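## Task

Press each drive blank that carries a blue sticker all the way in, until it bottoms out and latches, without disturbing any other blank. The rack is free-standing: letting it tilt more than a little counts as failure, and it must finish at its original spot. A blank only counts if it stays latched once the robot lets go.

## Robot and tools

ROBOT. Two identical 6-joint arms (YAM-style), left_arm and right_arm, each ending in a two-finger parallel gripper. The names are just labels and do not refer to sides of any picture. The arm bases sit on the table: left_arm root at (+0.033, +0.283, 0) m, right_arm root at (+0.047, -0.296, 0) m, both turned only slightly about z. So left_arm is on the +y side.

SCENE FRAME. Origin on the table top midway between the arms, +x out over the table away from the robot, +z up. All printed hand poses use this frame. The gripper fingers point along the gripper's own +z and close along its y. The reported hand point (pinch) lies between the finger pads, roughly 1 cm short of the fingertips. Printed hand positions can be somewhat wrong, especially when the arm reaches far.

execute_actions. Argument "actions" is a list holding at most one item. An empty list only fetches the current state. An item with "rows" and optional "steps" (1 to 15, default 15) is a motion; each step lasts 1/30 s. An item with only "steps" (up to 300) is a wait that sends nothing new. Optional "pictures": false skips camera images.
Each row is one list of 14 numbers covering both arms, always all 14 even if one arm stays still: left_arm waist, shoulder, elbow, wrist pitch, wrist yaw, wrist roll, gripper opening, then the same seven for right_arm. Joint values are absolute target angles in radians, in the same form as the Joint positions line, not offsets. Opening is an absolute value from -1 (closed) to +1 (fully open, pad gap 0.094 m). Rows are used one per step; if fewer rows than steps, the last row keeps repeating.
Joint ranges (rad), each arm: waist -2.618..3.054, shoulder 0.000..3.142, elbow 0.000..3.142, wrist pitch -1.571..1.571, wrist yaw -1.571..1.571, wrist roll -2.094..2.094. A call is rejected outright (nothing sent) if a target is more than 0.036 beyond a range end and also further out than that joint currently is. True ends may differ by up to 0.036 either way; targets past them are clipped, and the result may then say "joint sent to its limit" (possibly about an earlier, still-running motion). Absence of that line does not prove there is more room.

MOTION BEHAVIOUR. Targets are rate-limited: each step, the command given to a joint stays within a fixed lead of its measured angle (waist 0.202, shoulder 0.258, elbow 0.238, wrist pitch 0.573, wrist yaw and roll 0.522 rad). If a step's targets would move the hand more than 70 mm from where it is, all that arm's targets are pulled back proportionally. Friction can leave a joint up to about 0.031 rad short, and tiny changes may not move it at all. Between calls the arms keep heading for the last row sent, until everything nearly stops or a step is HELD; after that, only a fresh action moves or pushes further.

RESULT LINES. State line: each arm's end_effector_position (m) and end_effector_quat_wxyz. Joint positions / Joint velocities: per arm, six joints (rad, rad/s) then finger pad gap (m, m/s). grip_measured: measured opening on the command scale (each gripper may read off by about 1 mm, consistently). "joint command not followed": a clearance check altered or blocked some joint targets; the rest of the row still ran. HELD: marks steps where all or part of your row was not delivered. MOTOR HOT (from 75 °C) warns of heating; OVER-TEMPERATURE FAULT means an arm was stopped (at 90 °C for 10 s; at 100 °C the arm goes limp and drops). Sustained pressing or holding heats motors.

GRIPPING. To keep hold of something, command an opening below grip_measured, about 0.03 below for a firm grip. Pads push up to roughly 50-62 N, less on very thin parts, with a brief spike on contact. For pushing blanks, a closed gripper or fingertips can serve as a pusher.

zoom_image: "camera" is one of cam_head_left, cam_head_right, cam_high, cam_low, cam_left_wrist, cam_right_wrist; "region" is [x0, y0, x1, y1] in that camera's pixels (images are 504x504, origin top-left), at most 504x504. It gives a closer look at the latest image; use it to read sticker colours and check whether a blank sits flush.

read_manual: optional "section" (only "licences"); returns licence text, moves nothing.

finished_scene: argument "scene" (1 or 2) ends that scene for good and grades it; its result gives the next scene's task (scene 2 is the red-sticker goal). Sending a reply with no tool call ends everything.

CAUTIONS. The rack is loose: push blanks straight in along their slot axis with moderate, controlled force, and brace or watch the rack so it neither slides nor tips; it must end where it began. Leave blanks of other colours untouched. Back the hand away after each press and confirm the blank stays latched. Never knock objects off the table, never let the arms collide or press on each other, and avoid slamming, hard shoves and dropping anything.

Each tool is called after "Emit:" by a JSON object that holds its "api" and its "payload", one argument or row to a line.

## Session

Emit:
{"api": "execute_actions", "payload": {
  "actions": []
}}

Scene clock: 0.00 s of 4500.00 s.
left_arm: end_effector_position=(+0.1170, +0.0300, +0.1028) grip_measured=+1.000 end_effector_quat_wxyz=(+0.089, +0.897, +0.060, +0.429) | right_arm: end_effector_position=(+0.2543, -0.5457, +0.3244) grip_measured=+1.000 end_effector_quat_wxyz=(+0.226, +0.874, +0.229, +0.364)
Joint positions: left_arm=[-1.796  1.545  0.918 -1.038 -0.904  1.179  0.094] | right_arm=[-1.362  1.338  1.602 -1.186 -0.654  1.652  0.094]
Joint velocities: left_arm=[-0.012  0.007  0.017 -0.051  0.037  0.037  0.   ] | right_arm=[ 0.002 -0.022 -0.002  0.037 -0.022  0.066  0.   ]

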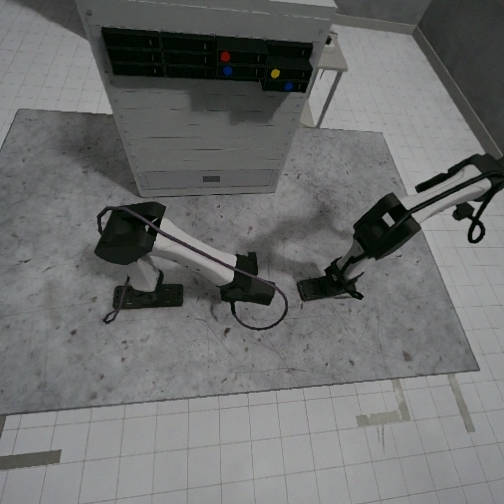

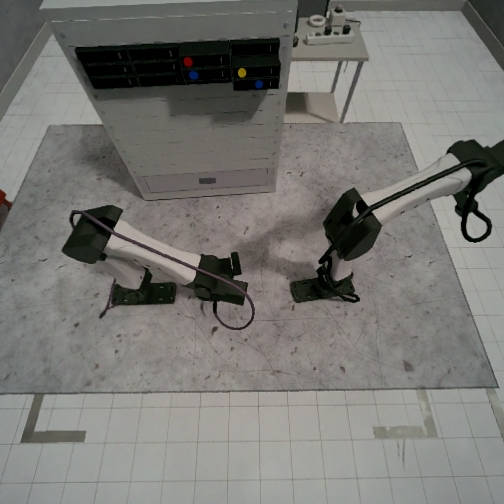

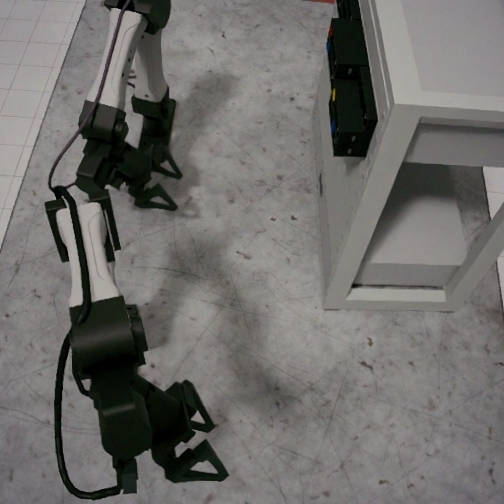

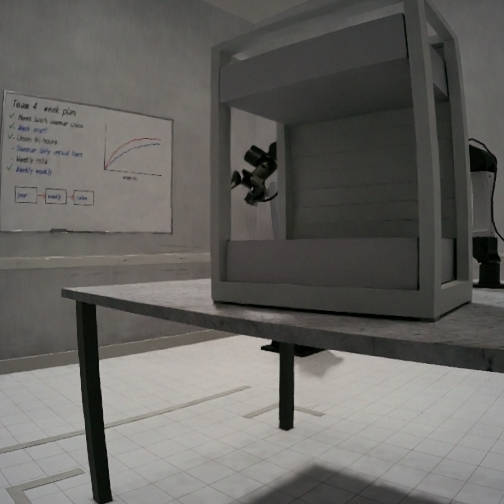

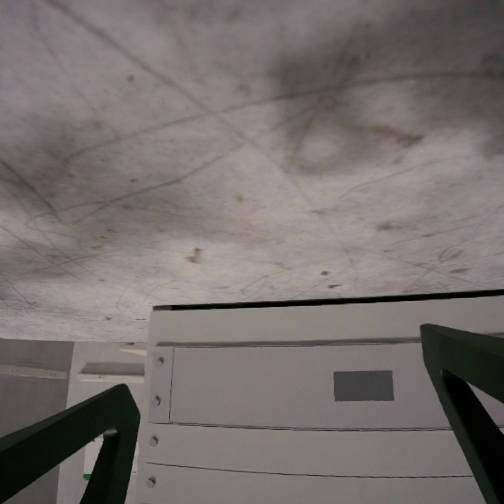

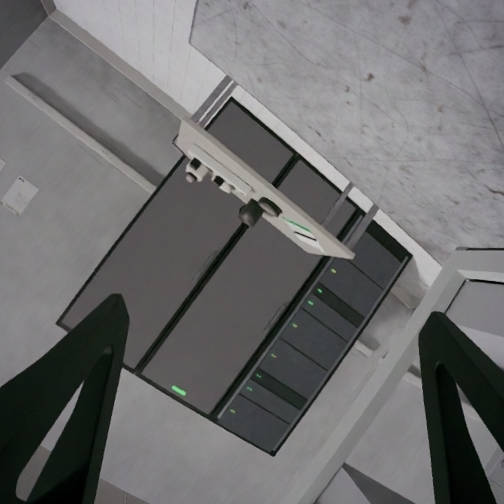

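Emit:
{"api": "zoom_image", "payload": {
  "camera": "cam_head_left",
  "region": [90, 10, 330, 110]
}}

Emit:
{"api": "zoom_image", "payload": {
  "camera": "cam_head_right",
  "region": [60, 20, 300, 120]
}}

Emit:
{"api": "zoom_image", "payload": {
  "camera": "cam_high",
  "region": [290, 0, 450, 200]
}}

Region (90, 10, 330, 110) of cam_head_left's 504x504 image, scaled by 2.100, with more detail than that image has; it fills the top 210 rows of this view, and the rest is white.

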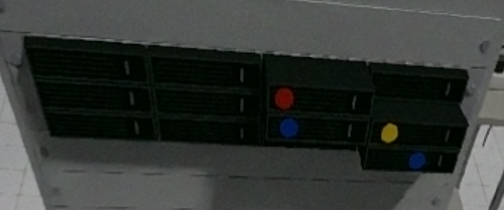

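Region (60, 20, 300, 120) of cam_head_right's 504x504 image, scaled by 2.100, with more detail than that image has; it fills the top 210 rows of this view, and the rest is white.

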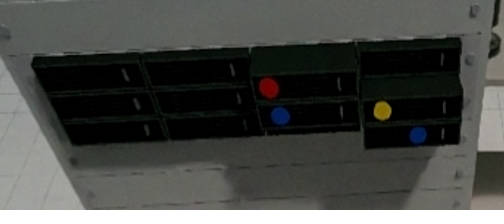

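Region (290, 0, 450, 200) of cam_high's 504x504 image, scaled by 2.520, with more detail than that image has; it fills the left 403 columns of this view, and the rest is white.

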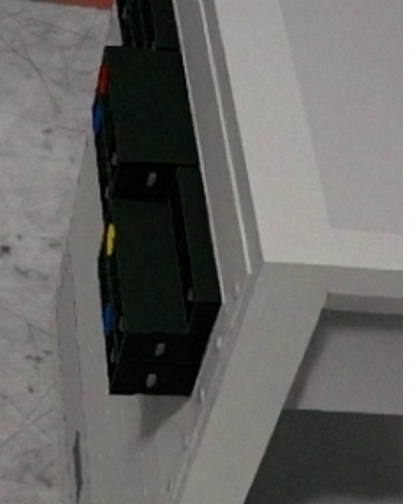

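Emit:
{"api": "execute_actions", "payload": {
  "actions": [
    {"rows":[[-2.5,1.545,0.918,-1.038,-0.904,1.179,-1,-1.362,1.0,1.23,-0.23,1.092,0,-1]],"steps":15}
  ],
  "pictures": false
}}

Emit:
{"api": "execute_actions", "payload": {
  "actions": [
    {"steps":30}
  ],
  "pictures": false
}}

Emit:
{"api": "execute_actions", "payload": {
  "actions": [
    {"rows":[[-2.5,1.545,0.918,-1.038,-0.904,1.179,-1,-0.3,1.0,1.23,-0.23,1.092,0,-1]],"steps":15}
  ],
  "pictures": false
}}

Emit:
{"api": "execute_actions", "payload": {
  "actions": [
    {"steps":20}
  ]
}}

Scene clock: 60.50 s of 4500.00 s.
left_arm: end_effector_position=(-0.0684, +0.0351, +0.1026) grip_measured=-0.996 end_effector_quat_wxyz=(+0.236, +0.863, -0.251, +0.369) | right_arm: end_effector_position=(+0.0521, -0.6225, +0.4508) grip_measured=-0.988 end_effector_quat_wxyz=(+0.476, +0.636, +0.328, -0.512)
Joint positions: left_arm=[-2.501  1.545  0.918 -1.029 -0.904  1.179  0.   ] | right_arm=[-1.359  1.013  1.266 -0.284  0.715  0.293  0.001]
Joint velocities: left_arm=[ 0.002 -0.002  0.002 -0.051 -0.081 -0.022 -0.   ] | right_arm=[ 0.002 -0.007  0.042  0.256  2.498 -2.029 -0.001]
Steps of this call (steps 1 to 90: nothing new was sent; then 57.00 s passed at rest; steps 91 to 105: all 15 steps of this action). Readings (joint positions):
91: left_arm=[-1.820 1.545 0.918 -1.039 -0.911 1.179] | right_arm=[-1.359 1.304 1.552 -1.102 -0.589 1.578]
92: left_arm=[-1.879 1.545 0.918 -1.041 -0.913 1.179] | right_arm=[-1.358 1.240 1.461 -0.977 -0.487 1.476]
94: left_arm=[-2.025 1.545 0.918 -1.035 -0.913 1.179] | right_arm=[-1.359 1.105 1.313 -0.793 -0.300 1.290]
98: left_arm=[-2.318 1.545 0.918 -1.030 -0.911 1.179] | right_arm=[-1.359 1.016 1.267 -0.513 0.035 0.950]
105: the state above

Scene clock: 61.50 s of 4500.00 s.
left_arm: end_effector_position=(-0.0684, +0.0352, +0.1027) grip_measured=-0.996 end_effector_quat_wxyz=(+0.235, +0.863, -0.251, +0.370) | right_arm: end_effector_position=(-0.0014, -0.5925, +0.4539) grip_measured=-0.988 end_effector_quat_wxyz=(+0.296, +0.644, +0.292, -0.642)
Joint positions: left_arm=[-2.501  1.545  0.918 -1.029 -0.904  1.179  0.   ] | right_arm=[-1.359  1.013  1.253 -0.24   1.082  0.006  0.001]
Joint velocities: left_arm=[ 0.007 -0.002 -0.002  0.022 -0.022 -0.022 -0.001] | right_arm=[ 0.007 -0.007  0.012  0.037  0.007  0.022  0.   ]
Steps of this call (steps 1 to 30: the robot went on to your last target). Readings (joint positions):
1: left_arm=[-2.501 1.545 0.918 -1.029 -0.904 1.179] | right_arm=[-1.359 1.013 1.266 -0.275 0.790 0.235]
2: left_arm=[-2.501 1.545 0.918 -1.029 -0.904 1.179] | right_arm=[-1.359 1.013 1.266 -0.267 0.850 0.189]
4: left_arm=[-2.501 1.545 0.918 -1.029 -0.904 1.179] | right_arm=[-1.359 1.013 1.266 -0.256 0.936 0.123]
8: left_arm=[-2.501 1.545 0.918 -1.029 -0.904 1.179] | right_arm=[-1.359 1.013 1.263 -0.244 1.024 0.054]
30: the state above

Scene clock: 62.00 s of 4500.00 s.
left_arm: end_effector_position=(-0.0684, +0.0352, +0.1027) grip_measured=-0.996 end_effector_quat_wxyz=(+0.235, +0.863, -0.251, +0.370) | right_arm: end_effector_position=(+0.2738, -0.4918, +0.4544) grip_measured=-0.988 end_effector_quat_wxyz=(+0.573, +0.419, +0.569, -0.416)
Joint positions: left_arm=[-2.501  1.545  0.918 -1.029 -0.904  1.179  0.   ] | right_arm=[-0.336  1.013  1.253 -0.237  1.085  0.004  0.001]
Joint velocities: left_arm=[-0.017 -0.002  0.007 -0.007 -0.007 -0.081  0.001] | right_arm=[ 0.916  0.007  0.002  0.051 -0.11  -0.037 -0.001]
Steps of this call (steps 1 to 15: all 15 steps of this action). Readings (joint positions):
1: left_arm=[-2.501 1.545 0.918 -1.029 -0.904 1.179] | right_arm=[-1.329 1.013 1.253 -0.240 1.093 0.006]
2: left_arm=[-2.501 1.545 0.918 -1.029 -0.904 1.179] | right_arm=[-1.260 1.013 1.253 -0.239 1.096 0.006]
4: left_arm=[-2.501 1.545 0.918 -1.029 -0.904 1.179] | right_arm=[-1.111 1.013 1.253 -0.238 1.093 0.006]
8: left_arm=[-2.501 1.545 0.918 -1.029 -0.904 1.179] | right_arm=[-0.814 1.013 1.253 -0.237 1.091 0.005]
15: the state above

Scene clock: 62.67 s of 4500.00 s.
left_arm: end_effector_position=(-0.0684, +0.0352, +0.1027) grip_measured=-0.996 end_effector_quat_wxyz=(+0.235, +0.863, -0.251, +0.370) | right_arm: end_effector_position=(+0.2797, -0.4848, +0.4544) grip_measured=-0.988 end_effector_quat_wxyz=(+0.579, +0.410, +0.575, -0.407)
Joint positions: left_arm=[-2.501  1.545  0.918 -1.029 -0.904  1.179  0.   ] | right_arm=[-0.306  1.013  1.253 -0.237  1.084  0.004  0.001]
Joint velocities: left_arm=[ 0.012  0.017  0.007 -0.051 -0.022 -0.022 -0.   ] | right_arm=[-0.012 -0.002 -0.002 -0.051  0.007 -0.066  0.   ]
Steps of this call (steps 1 to 20: the robot went on to your last target). Readings (joint positions):
1: left_arm=[-2.501 1.545 0.918 -1.029 -0.904 1.179] | right_arm=[-0.314 1.013 1.253 -0.237 1.084 0.004]
2: left_arm=[-2.501 1.545 0.918 -1.029 -0.904 1.179] | right_arm=[-0.307 1.013 1.253 -0.237 1.084 0.004]
4: left_arm=[-2.501 1.545 0.918 -1.029 -0.904 1.179] | right_arm=[-0.306 1.013 1.253 -0.237 1.084 0.004]
8: left_arm=[-2.501 1.545 0.918 -1.029 -0.904 1.179] | right_arm=[-0.306 1.013 1.253 -0.237 1.084 0.004]
20: the state above

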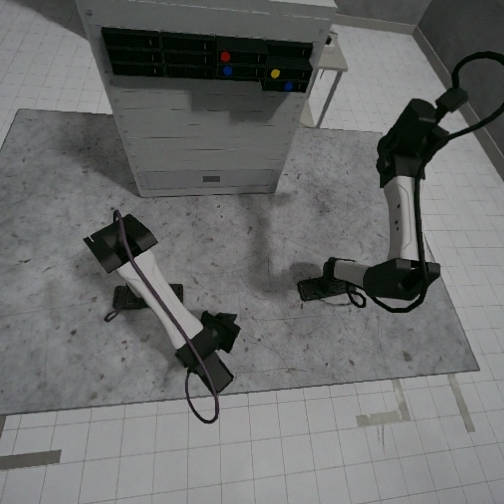

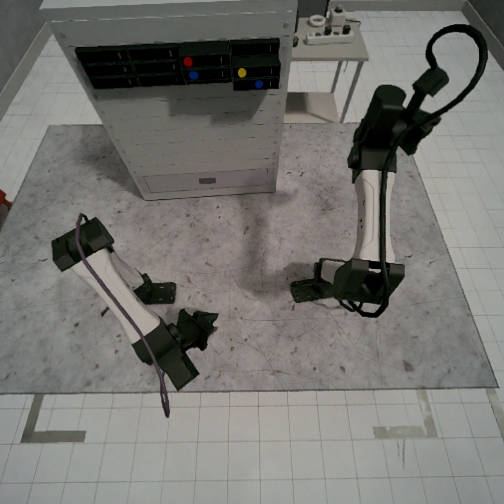

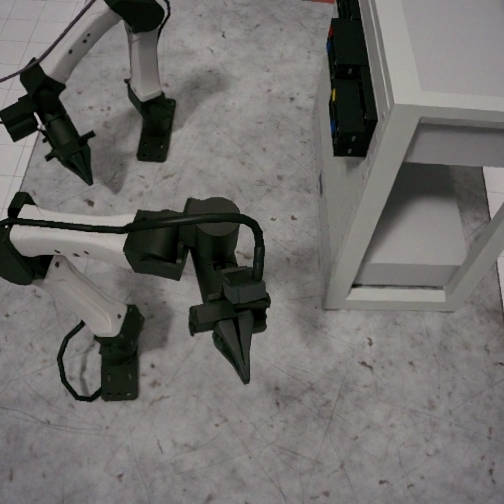

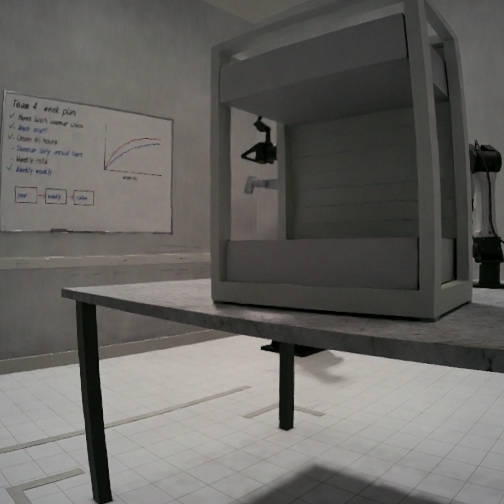

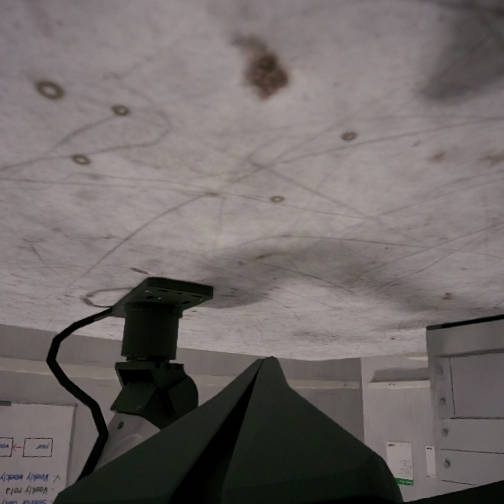

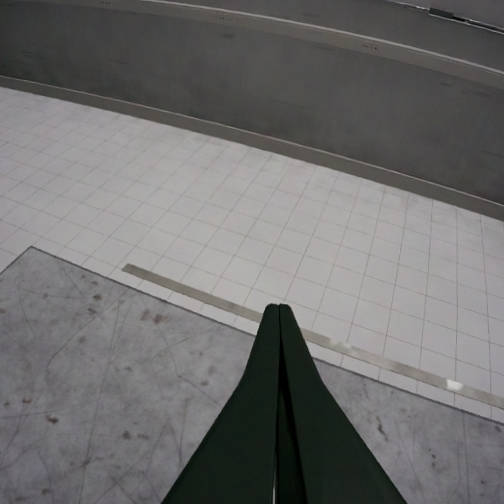

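Emit:
{"api": "execute_actions", "payload": {
  "actions": [
    {"rows":[[-2.5,1.545,0.918,-1.038,-0.904,1.179,-1,0.934,1.0,1.23,-0.23,1.092,0,-1]],"steps":15}
  ],
  "pictures": false
}}

Emit:
{"api": "execute_actions", "payload": {
  "actions": [
    {"steps":12}
  ]
}}

Scene clock: 71.90 s of 4500.00 s.
left_arm: end_effector_position=(-0.0684, +0.0352, +0.1027) grip_measured=-0.996 end_effector_quat_wxyz=(+0.235, +0.863, -0.251, +0.370) | right_arm: end_effector_position=(+0.3244, -0.1853, +0.4547) grip_measured=-0.988 end_effector_quat_wxyz=(+0.706, +0.065, +0.703, -0.059)
Joint positions: left_arm=[-2.501  1.545  0.918 -1.029 -0.904  1.179  0.   ] | right_arm=[ 0.757  1.013  1.253 -0.235  1.089  0.004  0.001]
Joint velocities: left_arm=[ 0.007 -0.017  0.002 -0.051 -0.022 -0.022 -0.   ] | right_arm=[ 2.122  0.012  0.012 -0.007  0.007  0.095 -0.   ]
Steps of this call (steps 1 to 15: the robot went on to your last target; steps 16 to 90: nothing new was sent; then 5.73 s passed at rest; steps 91 to 105: all 15 steps of this action). Readings (joint positions):
91: left_arm=[-2.501 1.545 0.918 -1.029 -0.904 1.179] | right_arm=[-0.276 1.013 1.253 -0.237 1.095 0.004]
92: left_arm=[-2.501 1.545 0.918 -1.029 -0.904 1.179] | right_arm=[-0.207 1.013 1.253 -0.236 1.097 0.004]
94: left_arm=[-2.501 1.545 0.918 -1.029 -0.904 1.179] | right_arm=[-0.058 1.013 1.253 -0.235 1.094 0.004]
98: left_arm=[-2.501 1.545 0.918 -1.029 -0.904 1.179] | right_arm=[0.239 1.013 1.253 -0.235 1.091 0.004]
105: the state above

Scene clock: 72.30 s of 4500.00 s.
left_arm: end_effector_position=(-0.0684, +0.0352, +0.1027) grip_measured=-0.996 end_effector_quat_wxyz=(+0.235, +0.863, -0.251, +0.370) | right_arm: end_effector_position=(+0.3015, -0.1387, +0.4547) grip_measured=-0.988 end_effector_quat_wxyz=(+0.708, +0.002, +0.706, +0.004)
Joint positions: left_arm=[-2.501  1.545  0.918 -1.029 -0.904  1.179  0.   ] | right_arm=[ 0.928  1.013  1.253 -0.235  1.083  0.004  0.001]
Joint velocities: left_arm=[-0.002  0.002 -0.002 -0.022  0.022 -0.037 -0.001] | right_arm=[-0.002 -0.012 -0.002  0.022  0.081  0.007  0.   ]
Steps of this call (steps 1 to 12: the robot went on to your last target). Readings (joint positions):
1: left_arm=[-2.501 1.545 0.918 -1.029 -0.904 1.179] | right_arm=[0.827 1.013 1.253 -0.235 1.088 0.004]
2: left_arm=[-2.501 1.545 0.918 -1.029 -0.904 1.179] | right_arm=[0.882 1.013 1.253 -0.235 1.085 0.004]
4: left_arm=[-2.501 1.545 0.918 -1.029 -0.904 1.179] | right_arm=[0.925 1.013 1.253 -0.235 1.083 0.004]
8: left_arm=[-2.501 1.545 0.918 -1.029 -0.904 1.179] | right_arm=[0.928 1.013 1.253 -0.235 1.083 0.004]
12: the state above

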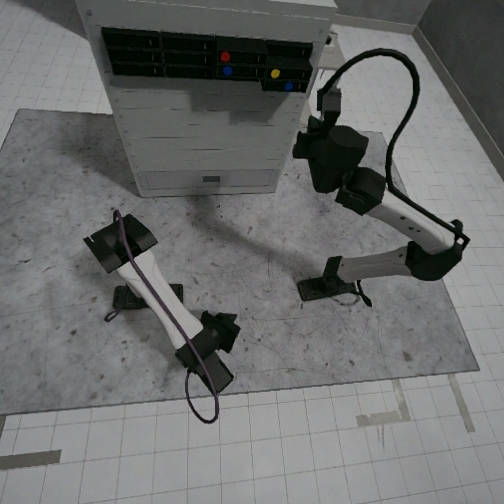

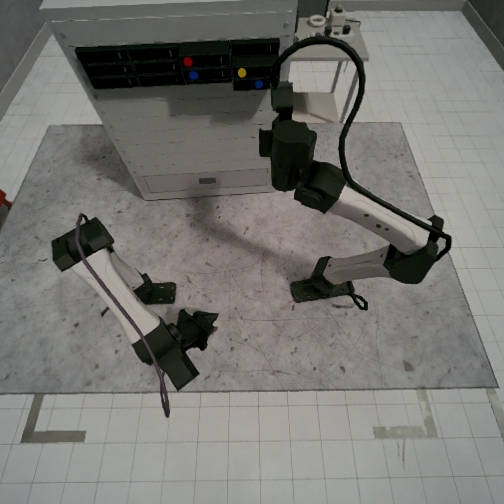

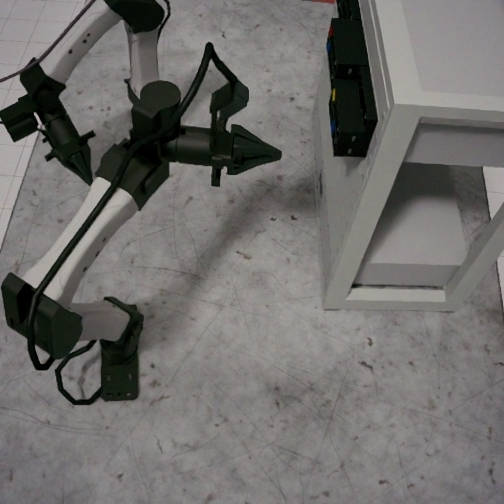

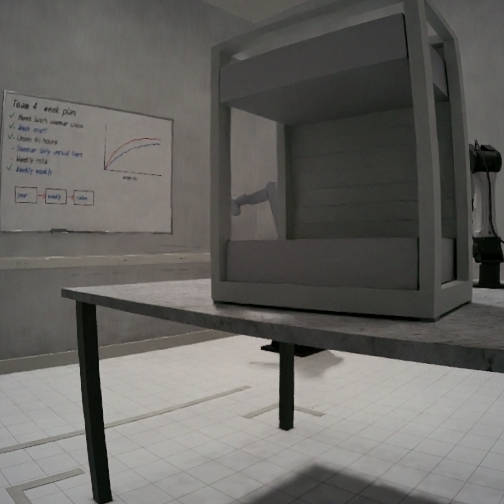

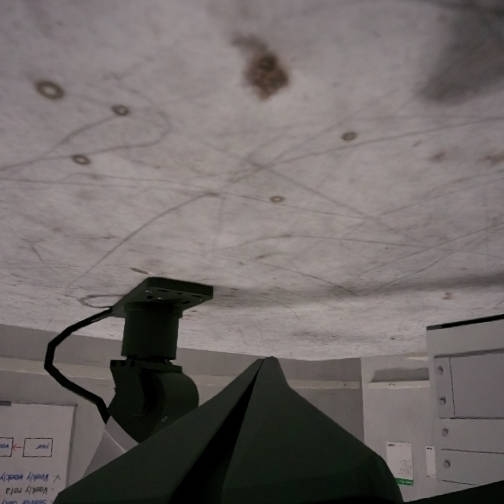

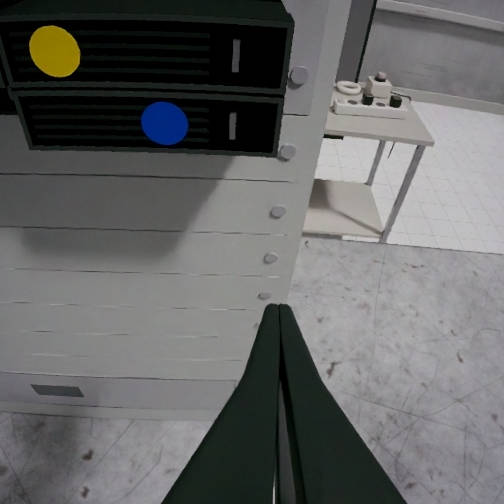

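Emit:
{"api": "execute_actions", "payload": {
  "actions": [
    {"rows":[[-2.5,1.545,0.918,-1.038,-0.904,1.179,-1,0.857,1.257,1.384,-0.127,1.015,0,-1]],"steps":15}
  ]
}}

Scene clock: 83.37 s of 4500.00 s.
left_arm: end_effector_position=(-0.0684, +0.0352, +0.1027) grip_measured=-0.996 end_effector_quat_wxyz=(+0.235, +0.863, -0.251, +0.370) | right_arm: end_effector_position=(+0.3505, -0.0802, +0.4446) grip_measured=-0.988 end_effector_quat_wxyz=(+0.700, -0.009, +0.714, -0.010)
Joint positions: left_arm=[-2.501  1.545  0.918 -1.029 -0.904  1.179  0.   ] | right_arm=[ 0.866  1.271  1.374 -0.139  1.024  0.004  0.001]
Joint velocities: left_arm=[-0.007 -0.002  0.002  0.037  0.095 -0.037 -0.   ] | right_arm=[-0.017 -0.002 -0.007  0.022 -0.11   0.022 -0.   ]
Steps of this call (steps 1 to 30: the robot went on to your last target; steps 31 to 90: nothing new was sent; then 7.57 s passed at rest; steps 91 to 105: all 15 steps of this action). Readings (joint positions):
91: left_arm=[-2.501 1.545 0.918 -1.029 -0.904 1.179] | right_arm=[0.919 1.035 1.271 -0.234 1.080 0.004]
92: left_arm=[-2.501 1.545 0.918 -1.029 -0.904 1.179] | right_arm=[0.896 1.084 1.316 -0.210 1.075 0.004]
94: left_arm=[-2.501 1.545 0.918 -1.029 -0.904 1.179] | right_arm=[0.870 1.182 1.371 -0.157 1.058 0.004]
98: left_arm=[-2.501 1.545 0.918 -1.029 -0.904 1.179] | right_arm=[0.866 1.267 1.374 -0.150 1.030 0.004]
105: the state above

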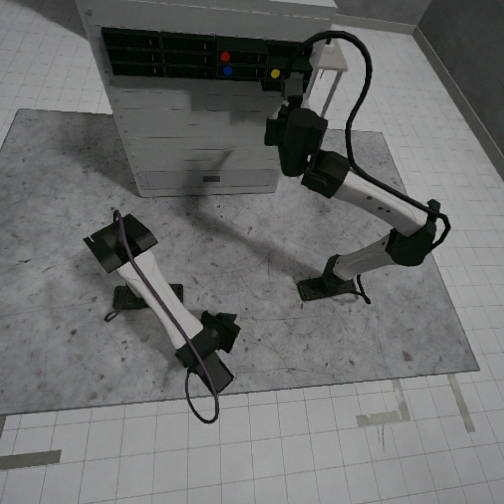

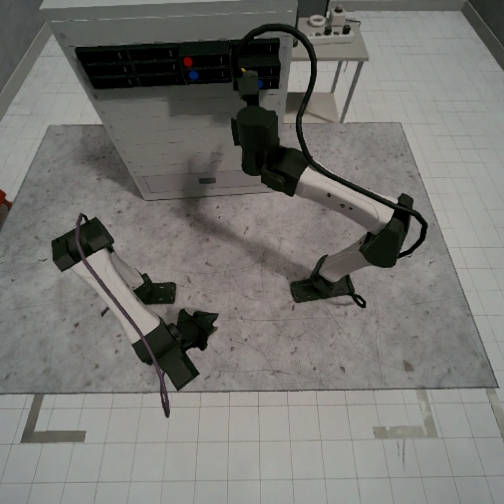

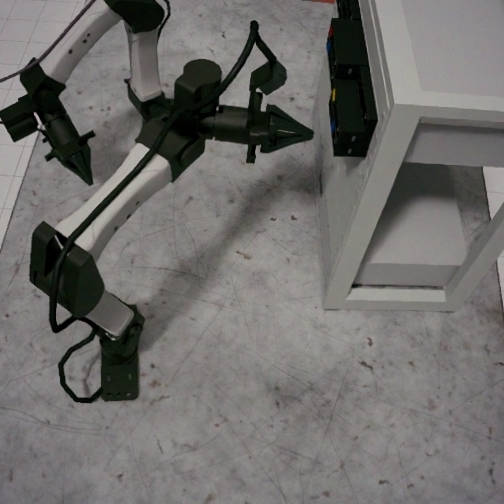

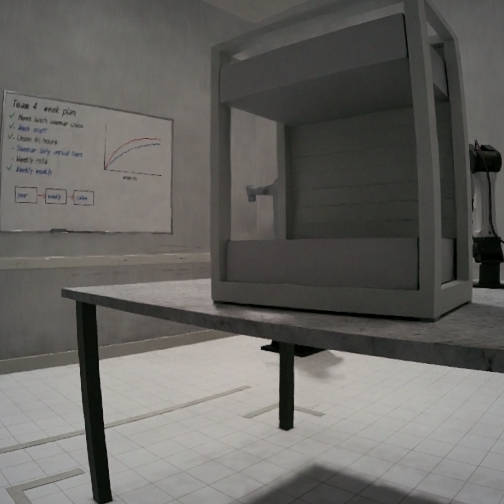

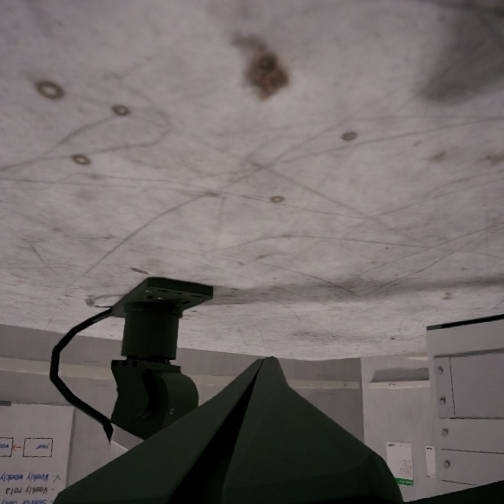

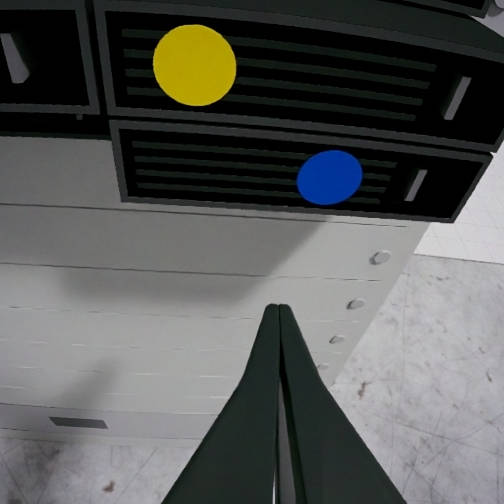

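Emit:
{"api": "execute_actions", "payload": {
  "actions": [
    {"rows":[[-2.5,1.545,0.918,-1.038,-0.904,1.179,-1,0.826,1.315,1.555,-0.223,0.985,0,-1]],"steps":15}
  ]
}}

Scene clock: 101.23 s of 4500.00 s.
left_arm: end_effector_position=(-0.0684, +0.0352, +0.1027) grip_measured=-0.996 end_effector_quat_wxyz=(+0.235, +0.863, -0.251, +0.370) | right_arm: end_effector_position=(+0.3555, -0.0881, +0.4868) grip_measured=-0.988 end_effector_quat_wxyz=(+0.711, +0.009, +0.703, +0.006)
Joint positions: left_arm=[-2.501  1.545  0.918 -1.029 -0.904  1.179  0.   ] | right_arm=[ 0.833  1.309  1.541 -0.211  0.996  0.003  0.001]
Joint velocities: left_arm=[-0.007  0.017 -0.012 -0.066 -0.051  0.022  0.   ] | right_arm=[-0.007 -0.012 -0.017  0.007 -0.051  0.037  0.001]
Steps of this call (steps 1 to 15: the robot went on to your last target; steps 16 to 90: nothing new was sent; then 14.37 s passed at rest; steps 91 to 105: all 15 steps of this action). Readings (joint positions):
91: left_arm=[-2.501 1.545 0.918 -1.029 -0.904 1.179] | right_arm=[0.862 1.277 1.398 -0.165 1.020 0.003]
92: left_arm=[-2.501 1.545 0.918 -1.029 -0.904 1.179] | right_arm=[0.853 1.295 1.443 -0.185 1.013 0.003]
94: left_arm=[-2.501 1.545 0.918 -1.029 -0.904 1.179] | right_arm=[0.838 1.309 1.507 -0.190 1.004 0.003]
98: left_arm=[-2.501 1.545 0.918 -1.029 -0.904 1.179] | right_arm=[0.833 1.309 1.541 -0.192 1.001 0.003]
105: the state above

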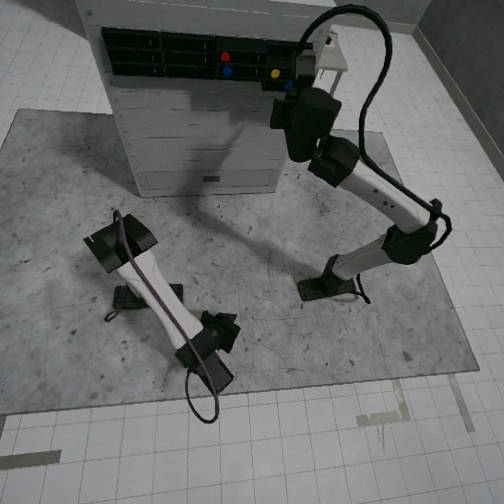

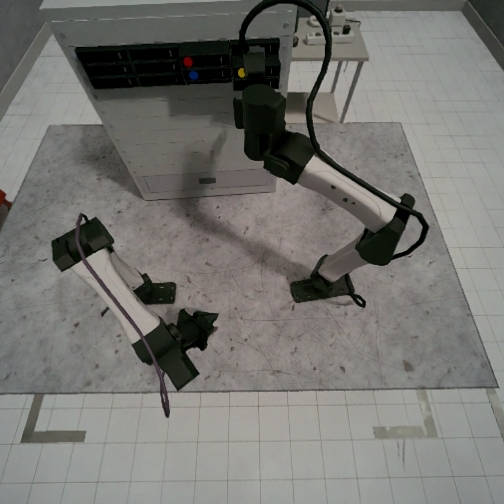

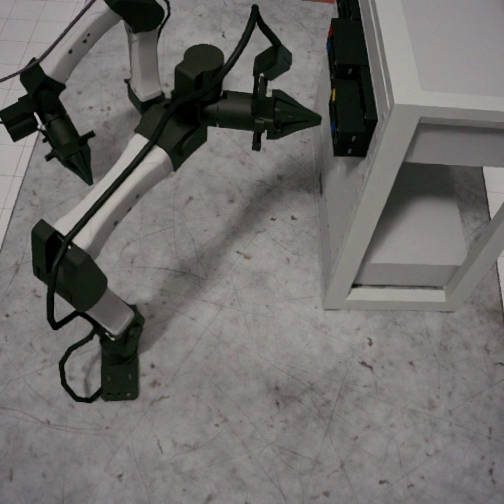

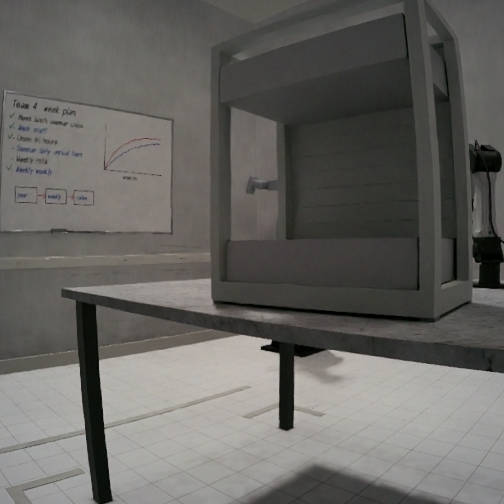

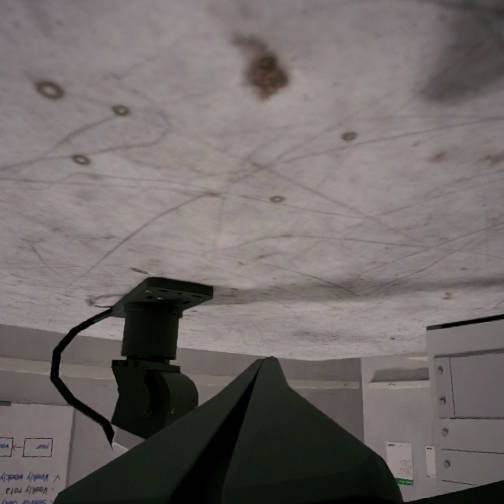

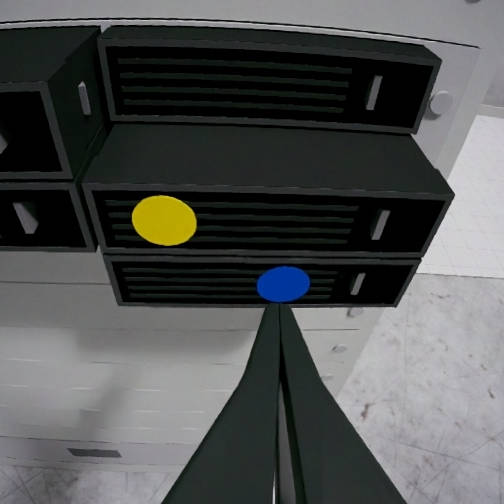

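Emit:
{"api": "execute_actions", "payload": {
  "actions": [
    {"rows":[[-2.5,1.545,0.918,-1.038,-0.904,1.179,-1,0.80,1.24,1.09,0.70,0.90,-0.4,-1]],"steps":15}
  ]
}}

Scene clock: 120.33 s of 4500.00 s.
left_arm: end_effector_position=(-0.0684, +0.0352, +0.1027) grip_measured=-0.996 end_effector_quat_wxyz=(+0.235, +0.863, -0.251, +0.370) | right_arm: end_effector_position=(+0.3557, -0.0894, +0.4690) grip_measured=-0.988 end_effector_quat_wxyz=(+0.802, +0.008, +0.597, +0.005)
Joint positions: left_arm=[-2.501  1.545  0.918 -1.029 -0.904  1.179  0.   ] | right_arm=[ 0.807  1.25   1.093  0.646  0.913 -0.379  0.001]
Joint velocities: left_arm=[-0.017 -0.007 -0.012 -0.022 -0.007 -0.051 -0.002] | right_arm=[-0.002 -0.017 -0.002  0.315 -0.051 -0.11   0.001]
Steps of this call (steps 1 to 15: the robot went on to your last target; steps 16 to 90: nothing new was sent; then 15.60 s passed at rest; steps 91 to 105: all 15 steps of this action). Readings (joint positions):
91: left_arm=[-2.501 1.545 0.918 -1.029 -0.904 1.179] | right_arm=[0.829 1.299 1.499 -0.122 0.982 -0.057]
92: left_arm=[-2.501 1.545 0.918 -1.029 -0.904 1.179] | right_arm=[0.823 1.276 1.425 -0.001 0.965 -0.124]
94: left_arm=[-2.501 1.545 0.918 -1.029 -0.904 1.179] | right_arm=[0.811 1.246 1.273 0.227 0.947 -0.222]
98: left_arm=[-2.501 1.545 0.918 -1.029 -0.904 1.179] | right_arm=[0.807 1.249 1.102 0.477 0.927 -0.324]
105: the state above

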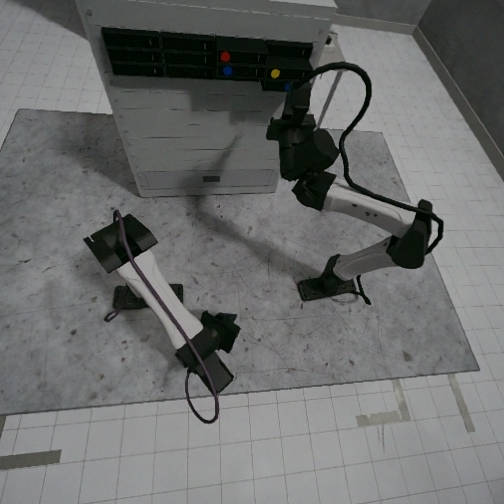

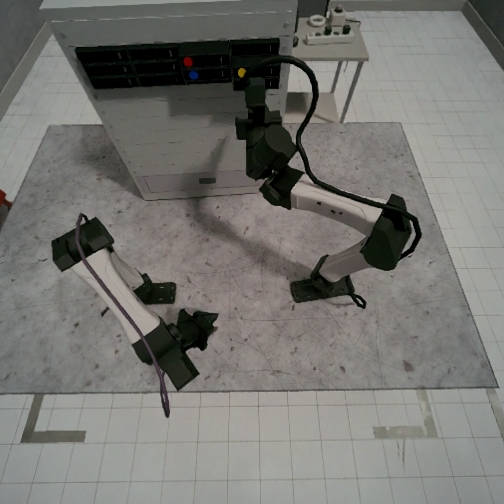

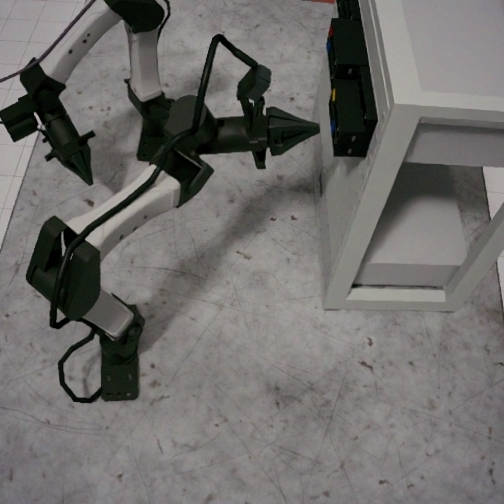

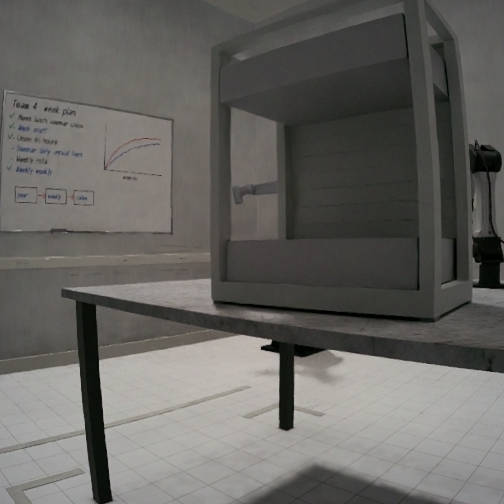

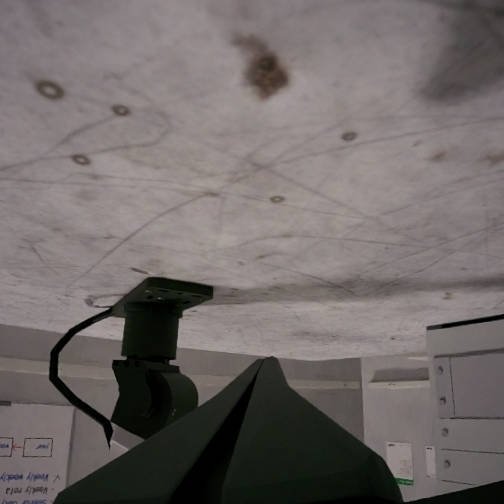

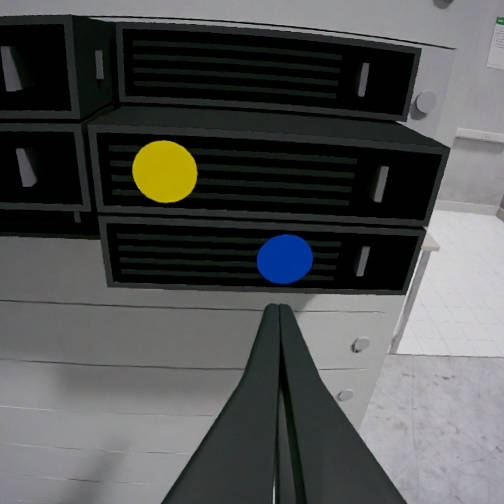

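Emit:
{"api": "execute_actions", "payload": {
  "actions": [
    {"rows":[[-2.5,1.545,0.918,-1.038,-0.904,1.179,-1,0.75,1.28,1.104,0.72,0.85,-0.38,-1],[-2.5,1.545,0.918,-1.038,-0.904,1.179,-1,0.75,1.28,1.104,0.72,0.85,-0.38,-1],[-2.5,1.545,0.918,-1.038,-0.904,1.179,-1,0.75,1.28,1.104,0.72,0.85,-0.38,-1],[-2.5,1.545,0.918,-1.038,-0.904,1.179,-1,0.75,1.28,1.104,0.72,0.85,-0.38,-1],[-2.5,1.545,0.918,-1.038,-0.904,1.179,-1,0.70,1.32,1.118,0.74,0.80,-0.36,-1]],"steps":15}
  ]
}}

Scene clock: 135.13 s of 4500.00 s.
left_arm: end_effector_position=(-0.0684, +0.0352, +0.1027) grip_measured=-0.996 end_effector_quat_wxyz=(+0.235, +0.863, -0.251, +0.370) | right_arm: end_effector_position=(+0.3765, -0.1017, +0.4782) grip_measured=-0.988 end_effector_quat_wxyz=(+0.822, +0.024, +0.568, +0.008)
Joint positions: left_arm=[-2.501  1.545  0.918 -1.029 -0.904  1.179  0.   ] | right_arm=[ 0.711  1.29   1.097  0.739  0.824 -0.368  0.001]
Joint velocities: left_arm=[-0.007  0.007  0.007 -0.051  0.051 -0.066  0.   ] | right_arm=[-0.012 -0.007 -0.007 -0.11  -0.125 -0.051 -0.001]
Steps of this call (steps 1 to 30: the robot went on to your last target; steps 31 to 90: nothing new was sent; then 11.30 s passed at rest; steps 91 to 105: all 15 steps of this action). Readings (joint positions):
91: left_arm=[-2.501 1.545 0.918 -1.029 -0.904 1.179] | right_arm=[0.801 1.250 1.093 0.692 0.901 -0.393]
92: left_arm=[-2.501 1.545 0.918 -1.029 -0.904 1.179] | right_arm=[0.787 1.252 1.093 0.696 0.891 -0.392]
94: left_arm=[-2.501 1.545 0.918 -1.029 -0.904 1.179] | right_arm=[0.763 1.254 1.093 0.702 0.882 -0.389]
98: left_arm=[-2.501 1.545 0.918 -1.029 -0.904 1.179] | right_arm=[0.714 1.285 1.097 0.729 0.840 -0.376]
105: the state above

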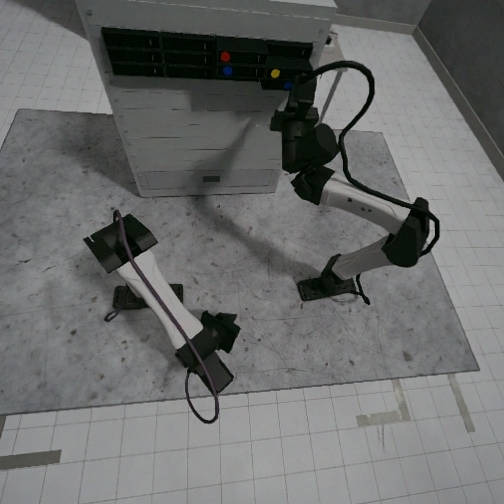

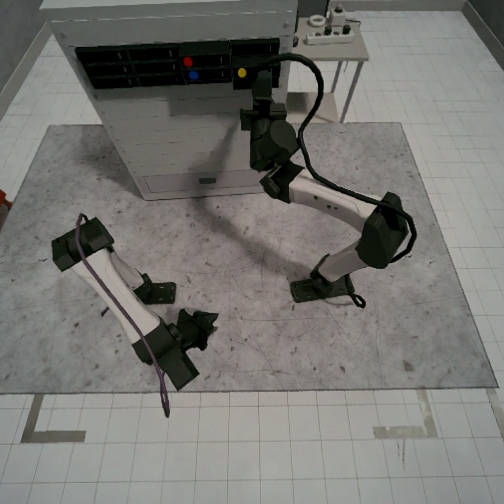

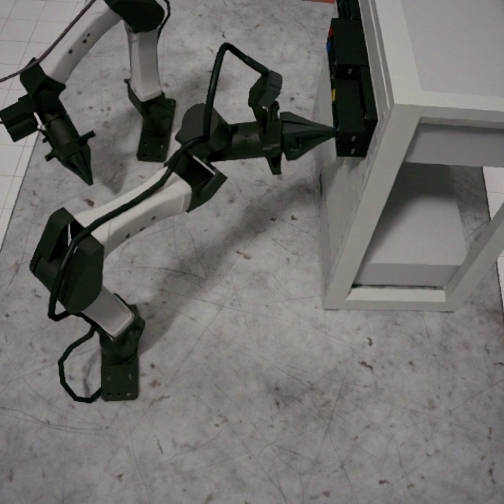

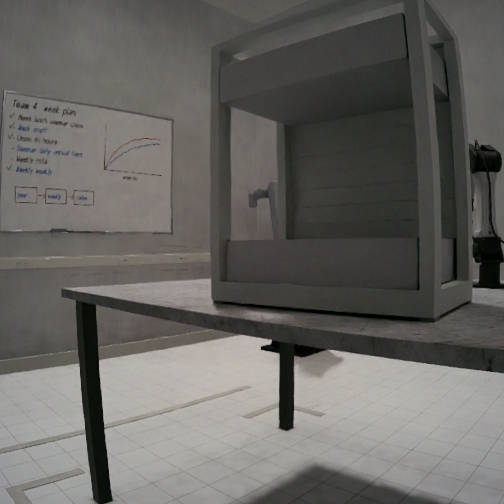

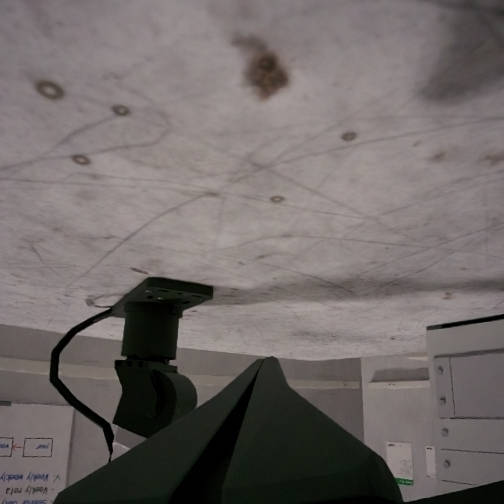

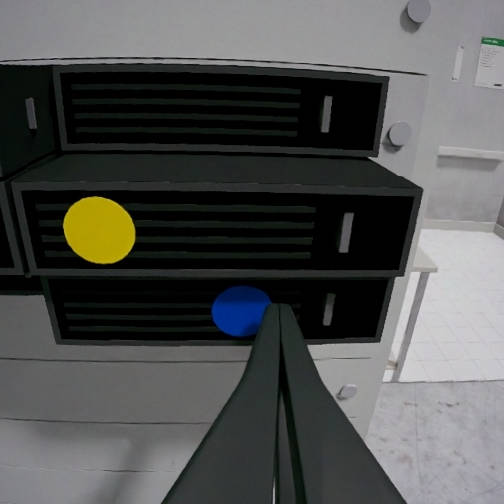

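Emit:
{"api": "execute_actions", "payload": {
  "actions": [
    {"rows":[[-2.5,1.545,0.918,-1.038,-0.904,1.179,-1,0.745,1.36,1.099,0.734,0.83,-0.36,-1]],"steps":12}
  ]
}}

Scene clock: 144.30 s of 4500.00 s.
left_arm: end_effector_position=(-0.0684, +0.0352, +0.1027) grip_measured=-0.996 end_effector_quat_wxyz=(+0.235, +0.863, -0.251, +0.370) | right_arm: end_effector_position=(+0.3791, -0.0807, +0.4650) grip_measured=-0.988 end_effector_quat_wxyz=(+0.816, +0.006, +0.577, +0.014)
Joint positions: left_arm=[-2.501  1.545  0.918 -1.029 -0.904  1.179  0.   ] | right_arm=[ 0.743  1.332  1.097  0.749  0.826 -0.365  0.001]
Joint velocities: left_arm=[-0.002 -0.012 -0.002  0.095  0.022 -0.095 -0.   ] | right_arm=[-0.002 -0.012  0.007 -0.037 -0.022 -0.066 -0.   ]
Steps of this call (steps 1 to 15: the robot went on to your last target; steps 16 to 90: nothing new was sent; then 5.77 s passed at rest; steps 91 to 102: all 12 steps of this action). Readings (joint positions):
91: left_arm=[-2.501 1.545 0.918 -1.029 -0.904 1.179] | right_arm=[0.715 1.293 1.097 0.741 0.819 -0.366]
92: left_arm=[-2.501 1.545 0.918 -1.029 -0.904 1.179] | right_arm=[0.721 1.300 1.097 0.746 0.821 -0.365]
94: left_arm=[-2.501 1.545 0.918 -1.029 -0.904 1.179] | right_arm=[0.736 1.316 1.097 0.749 0.823 -0.365]
98: left_arm=[-2.501 1.545 0.918 -1.029 -0.904 1.179] | right_arm=[0.743 1.332 1.097 0.749 0.826 -0.365]
102: the state above

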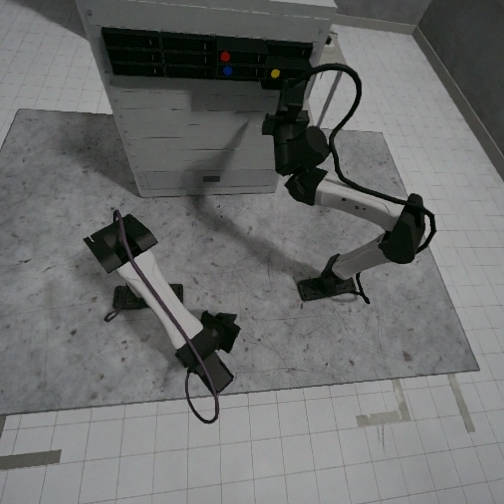

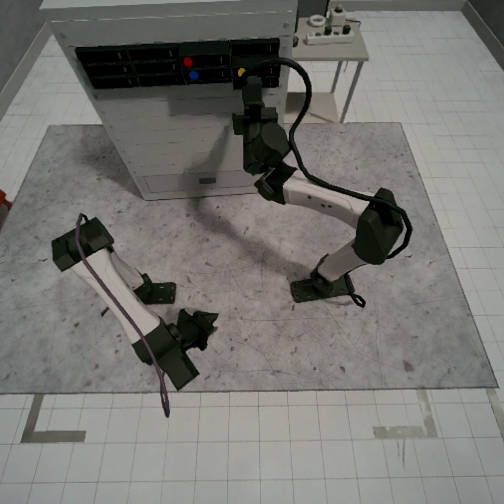

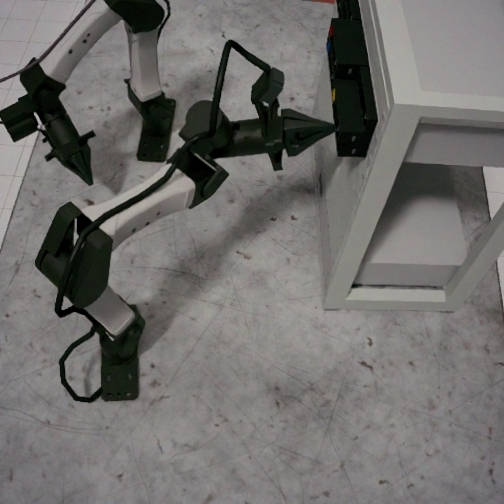

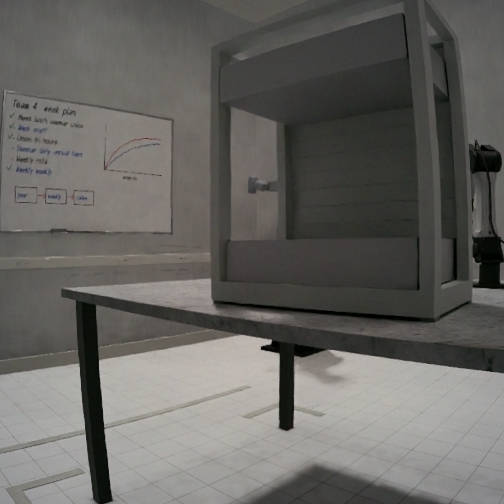

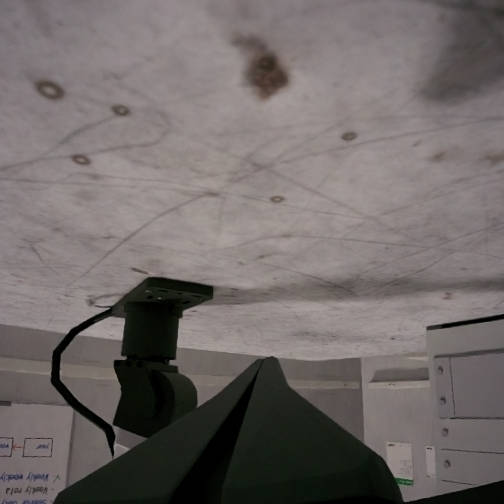

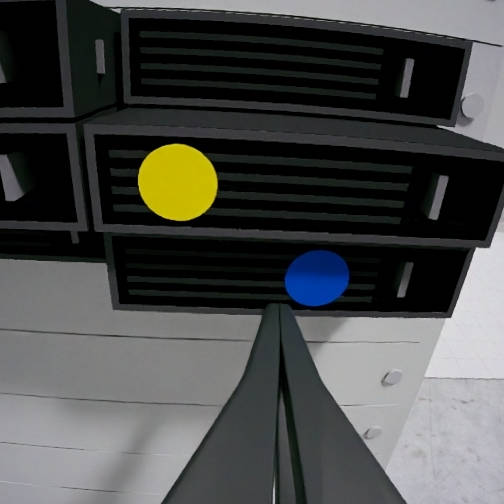

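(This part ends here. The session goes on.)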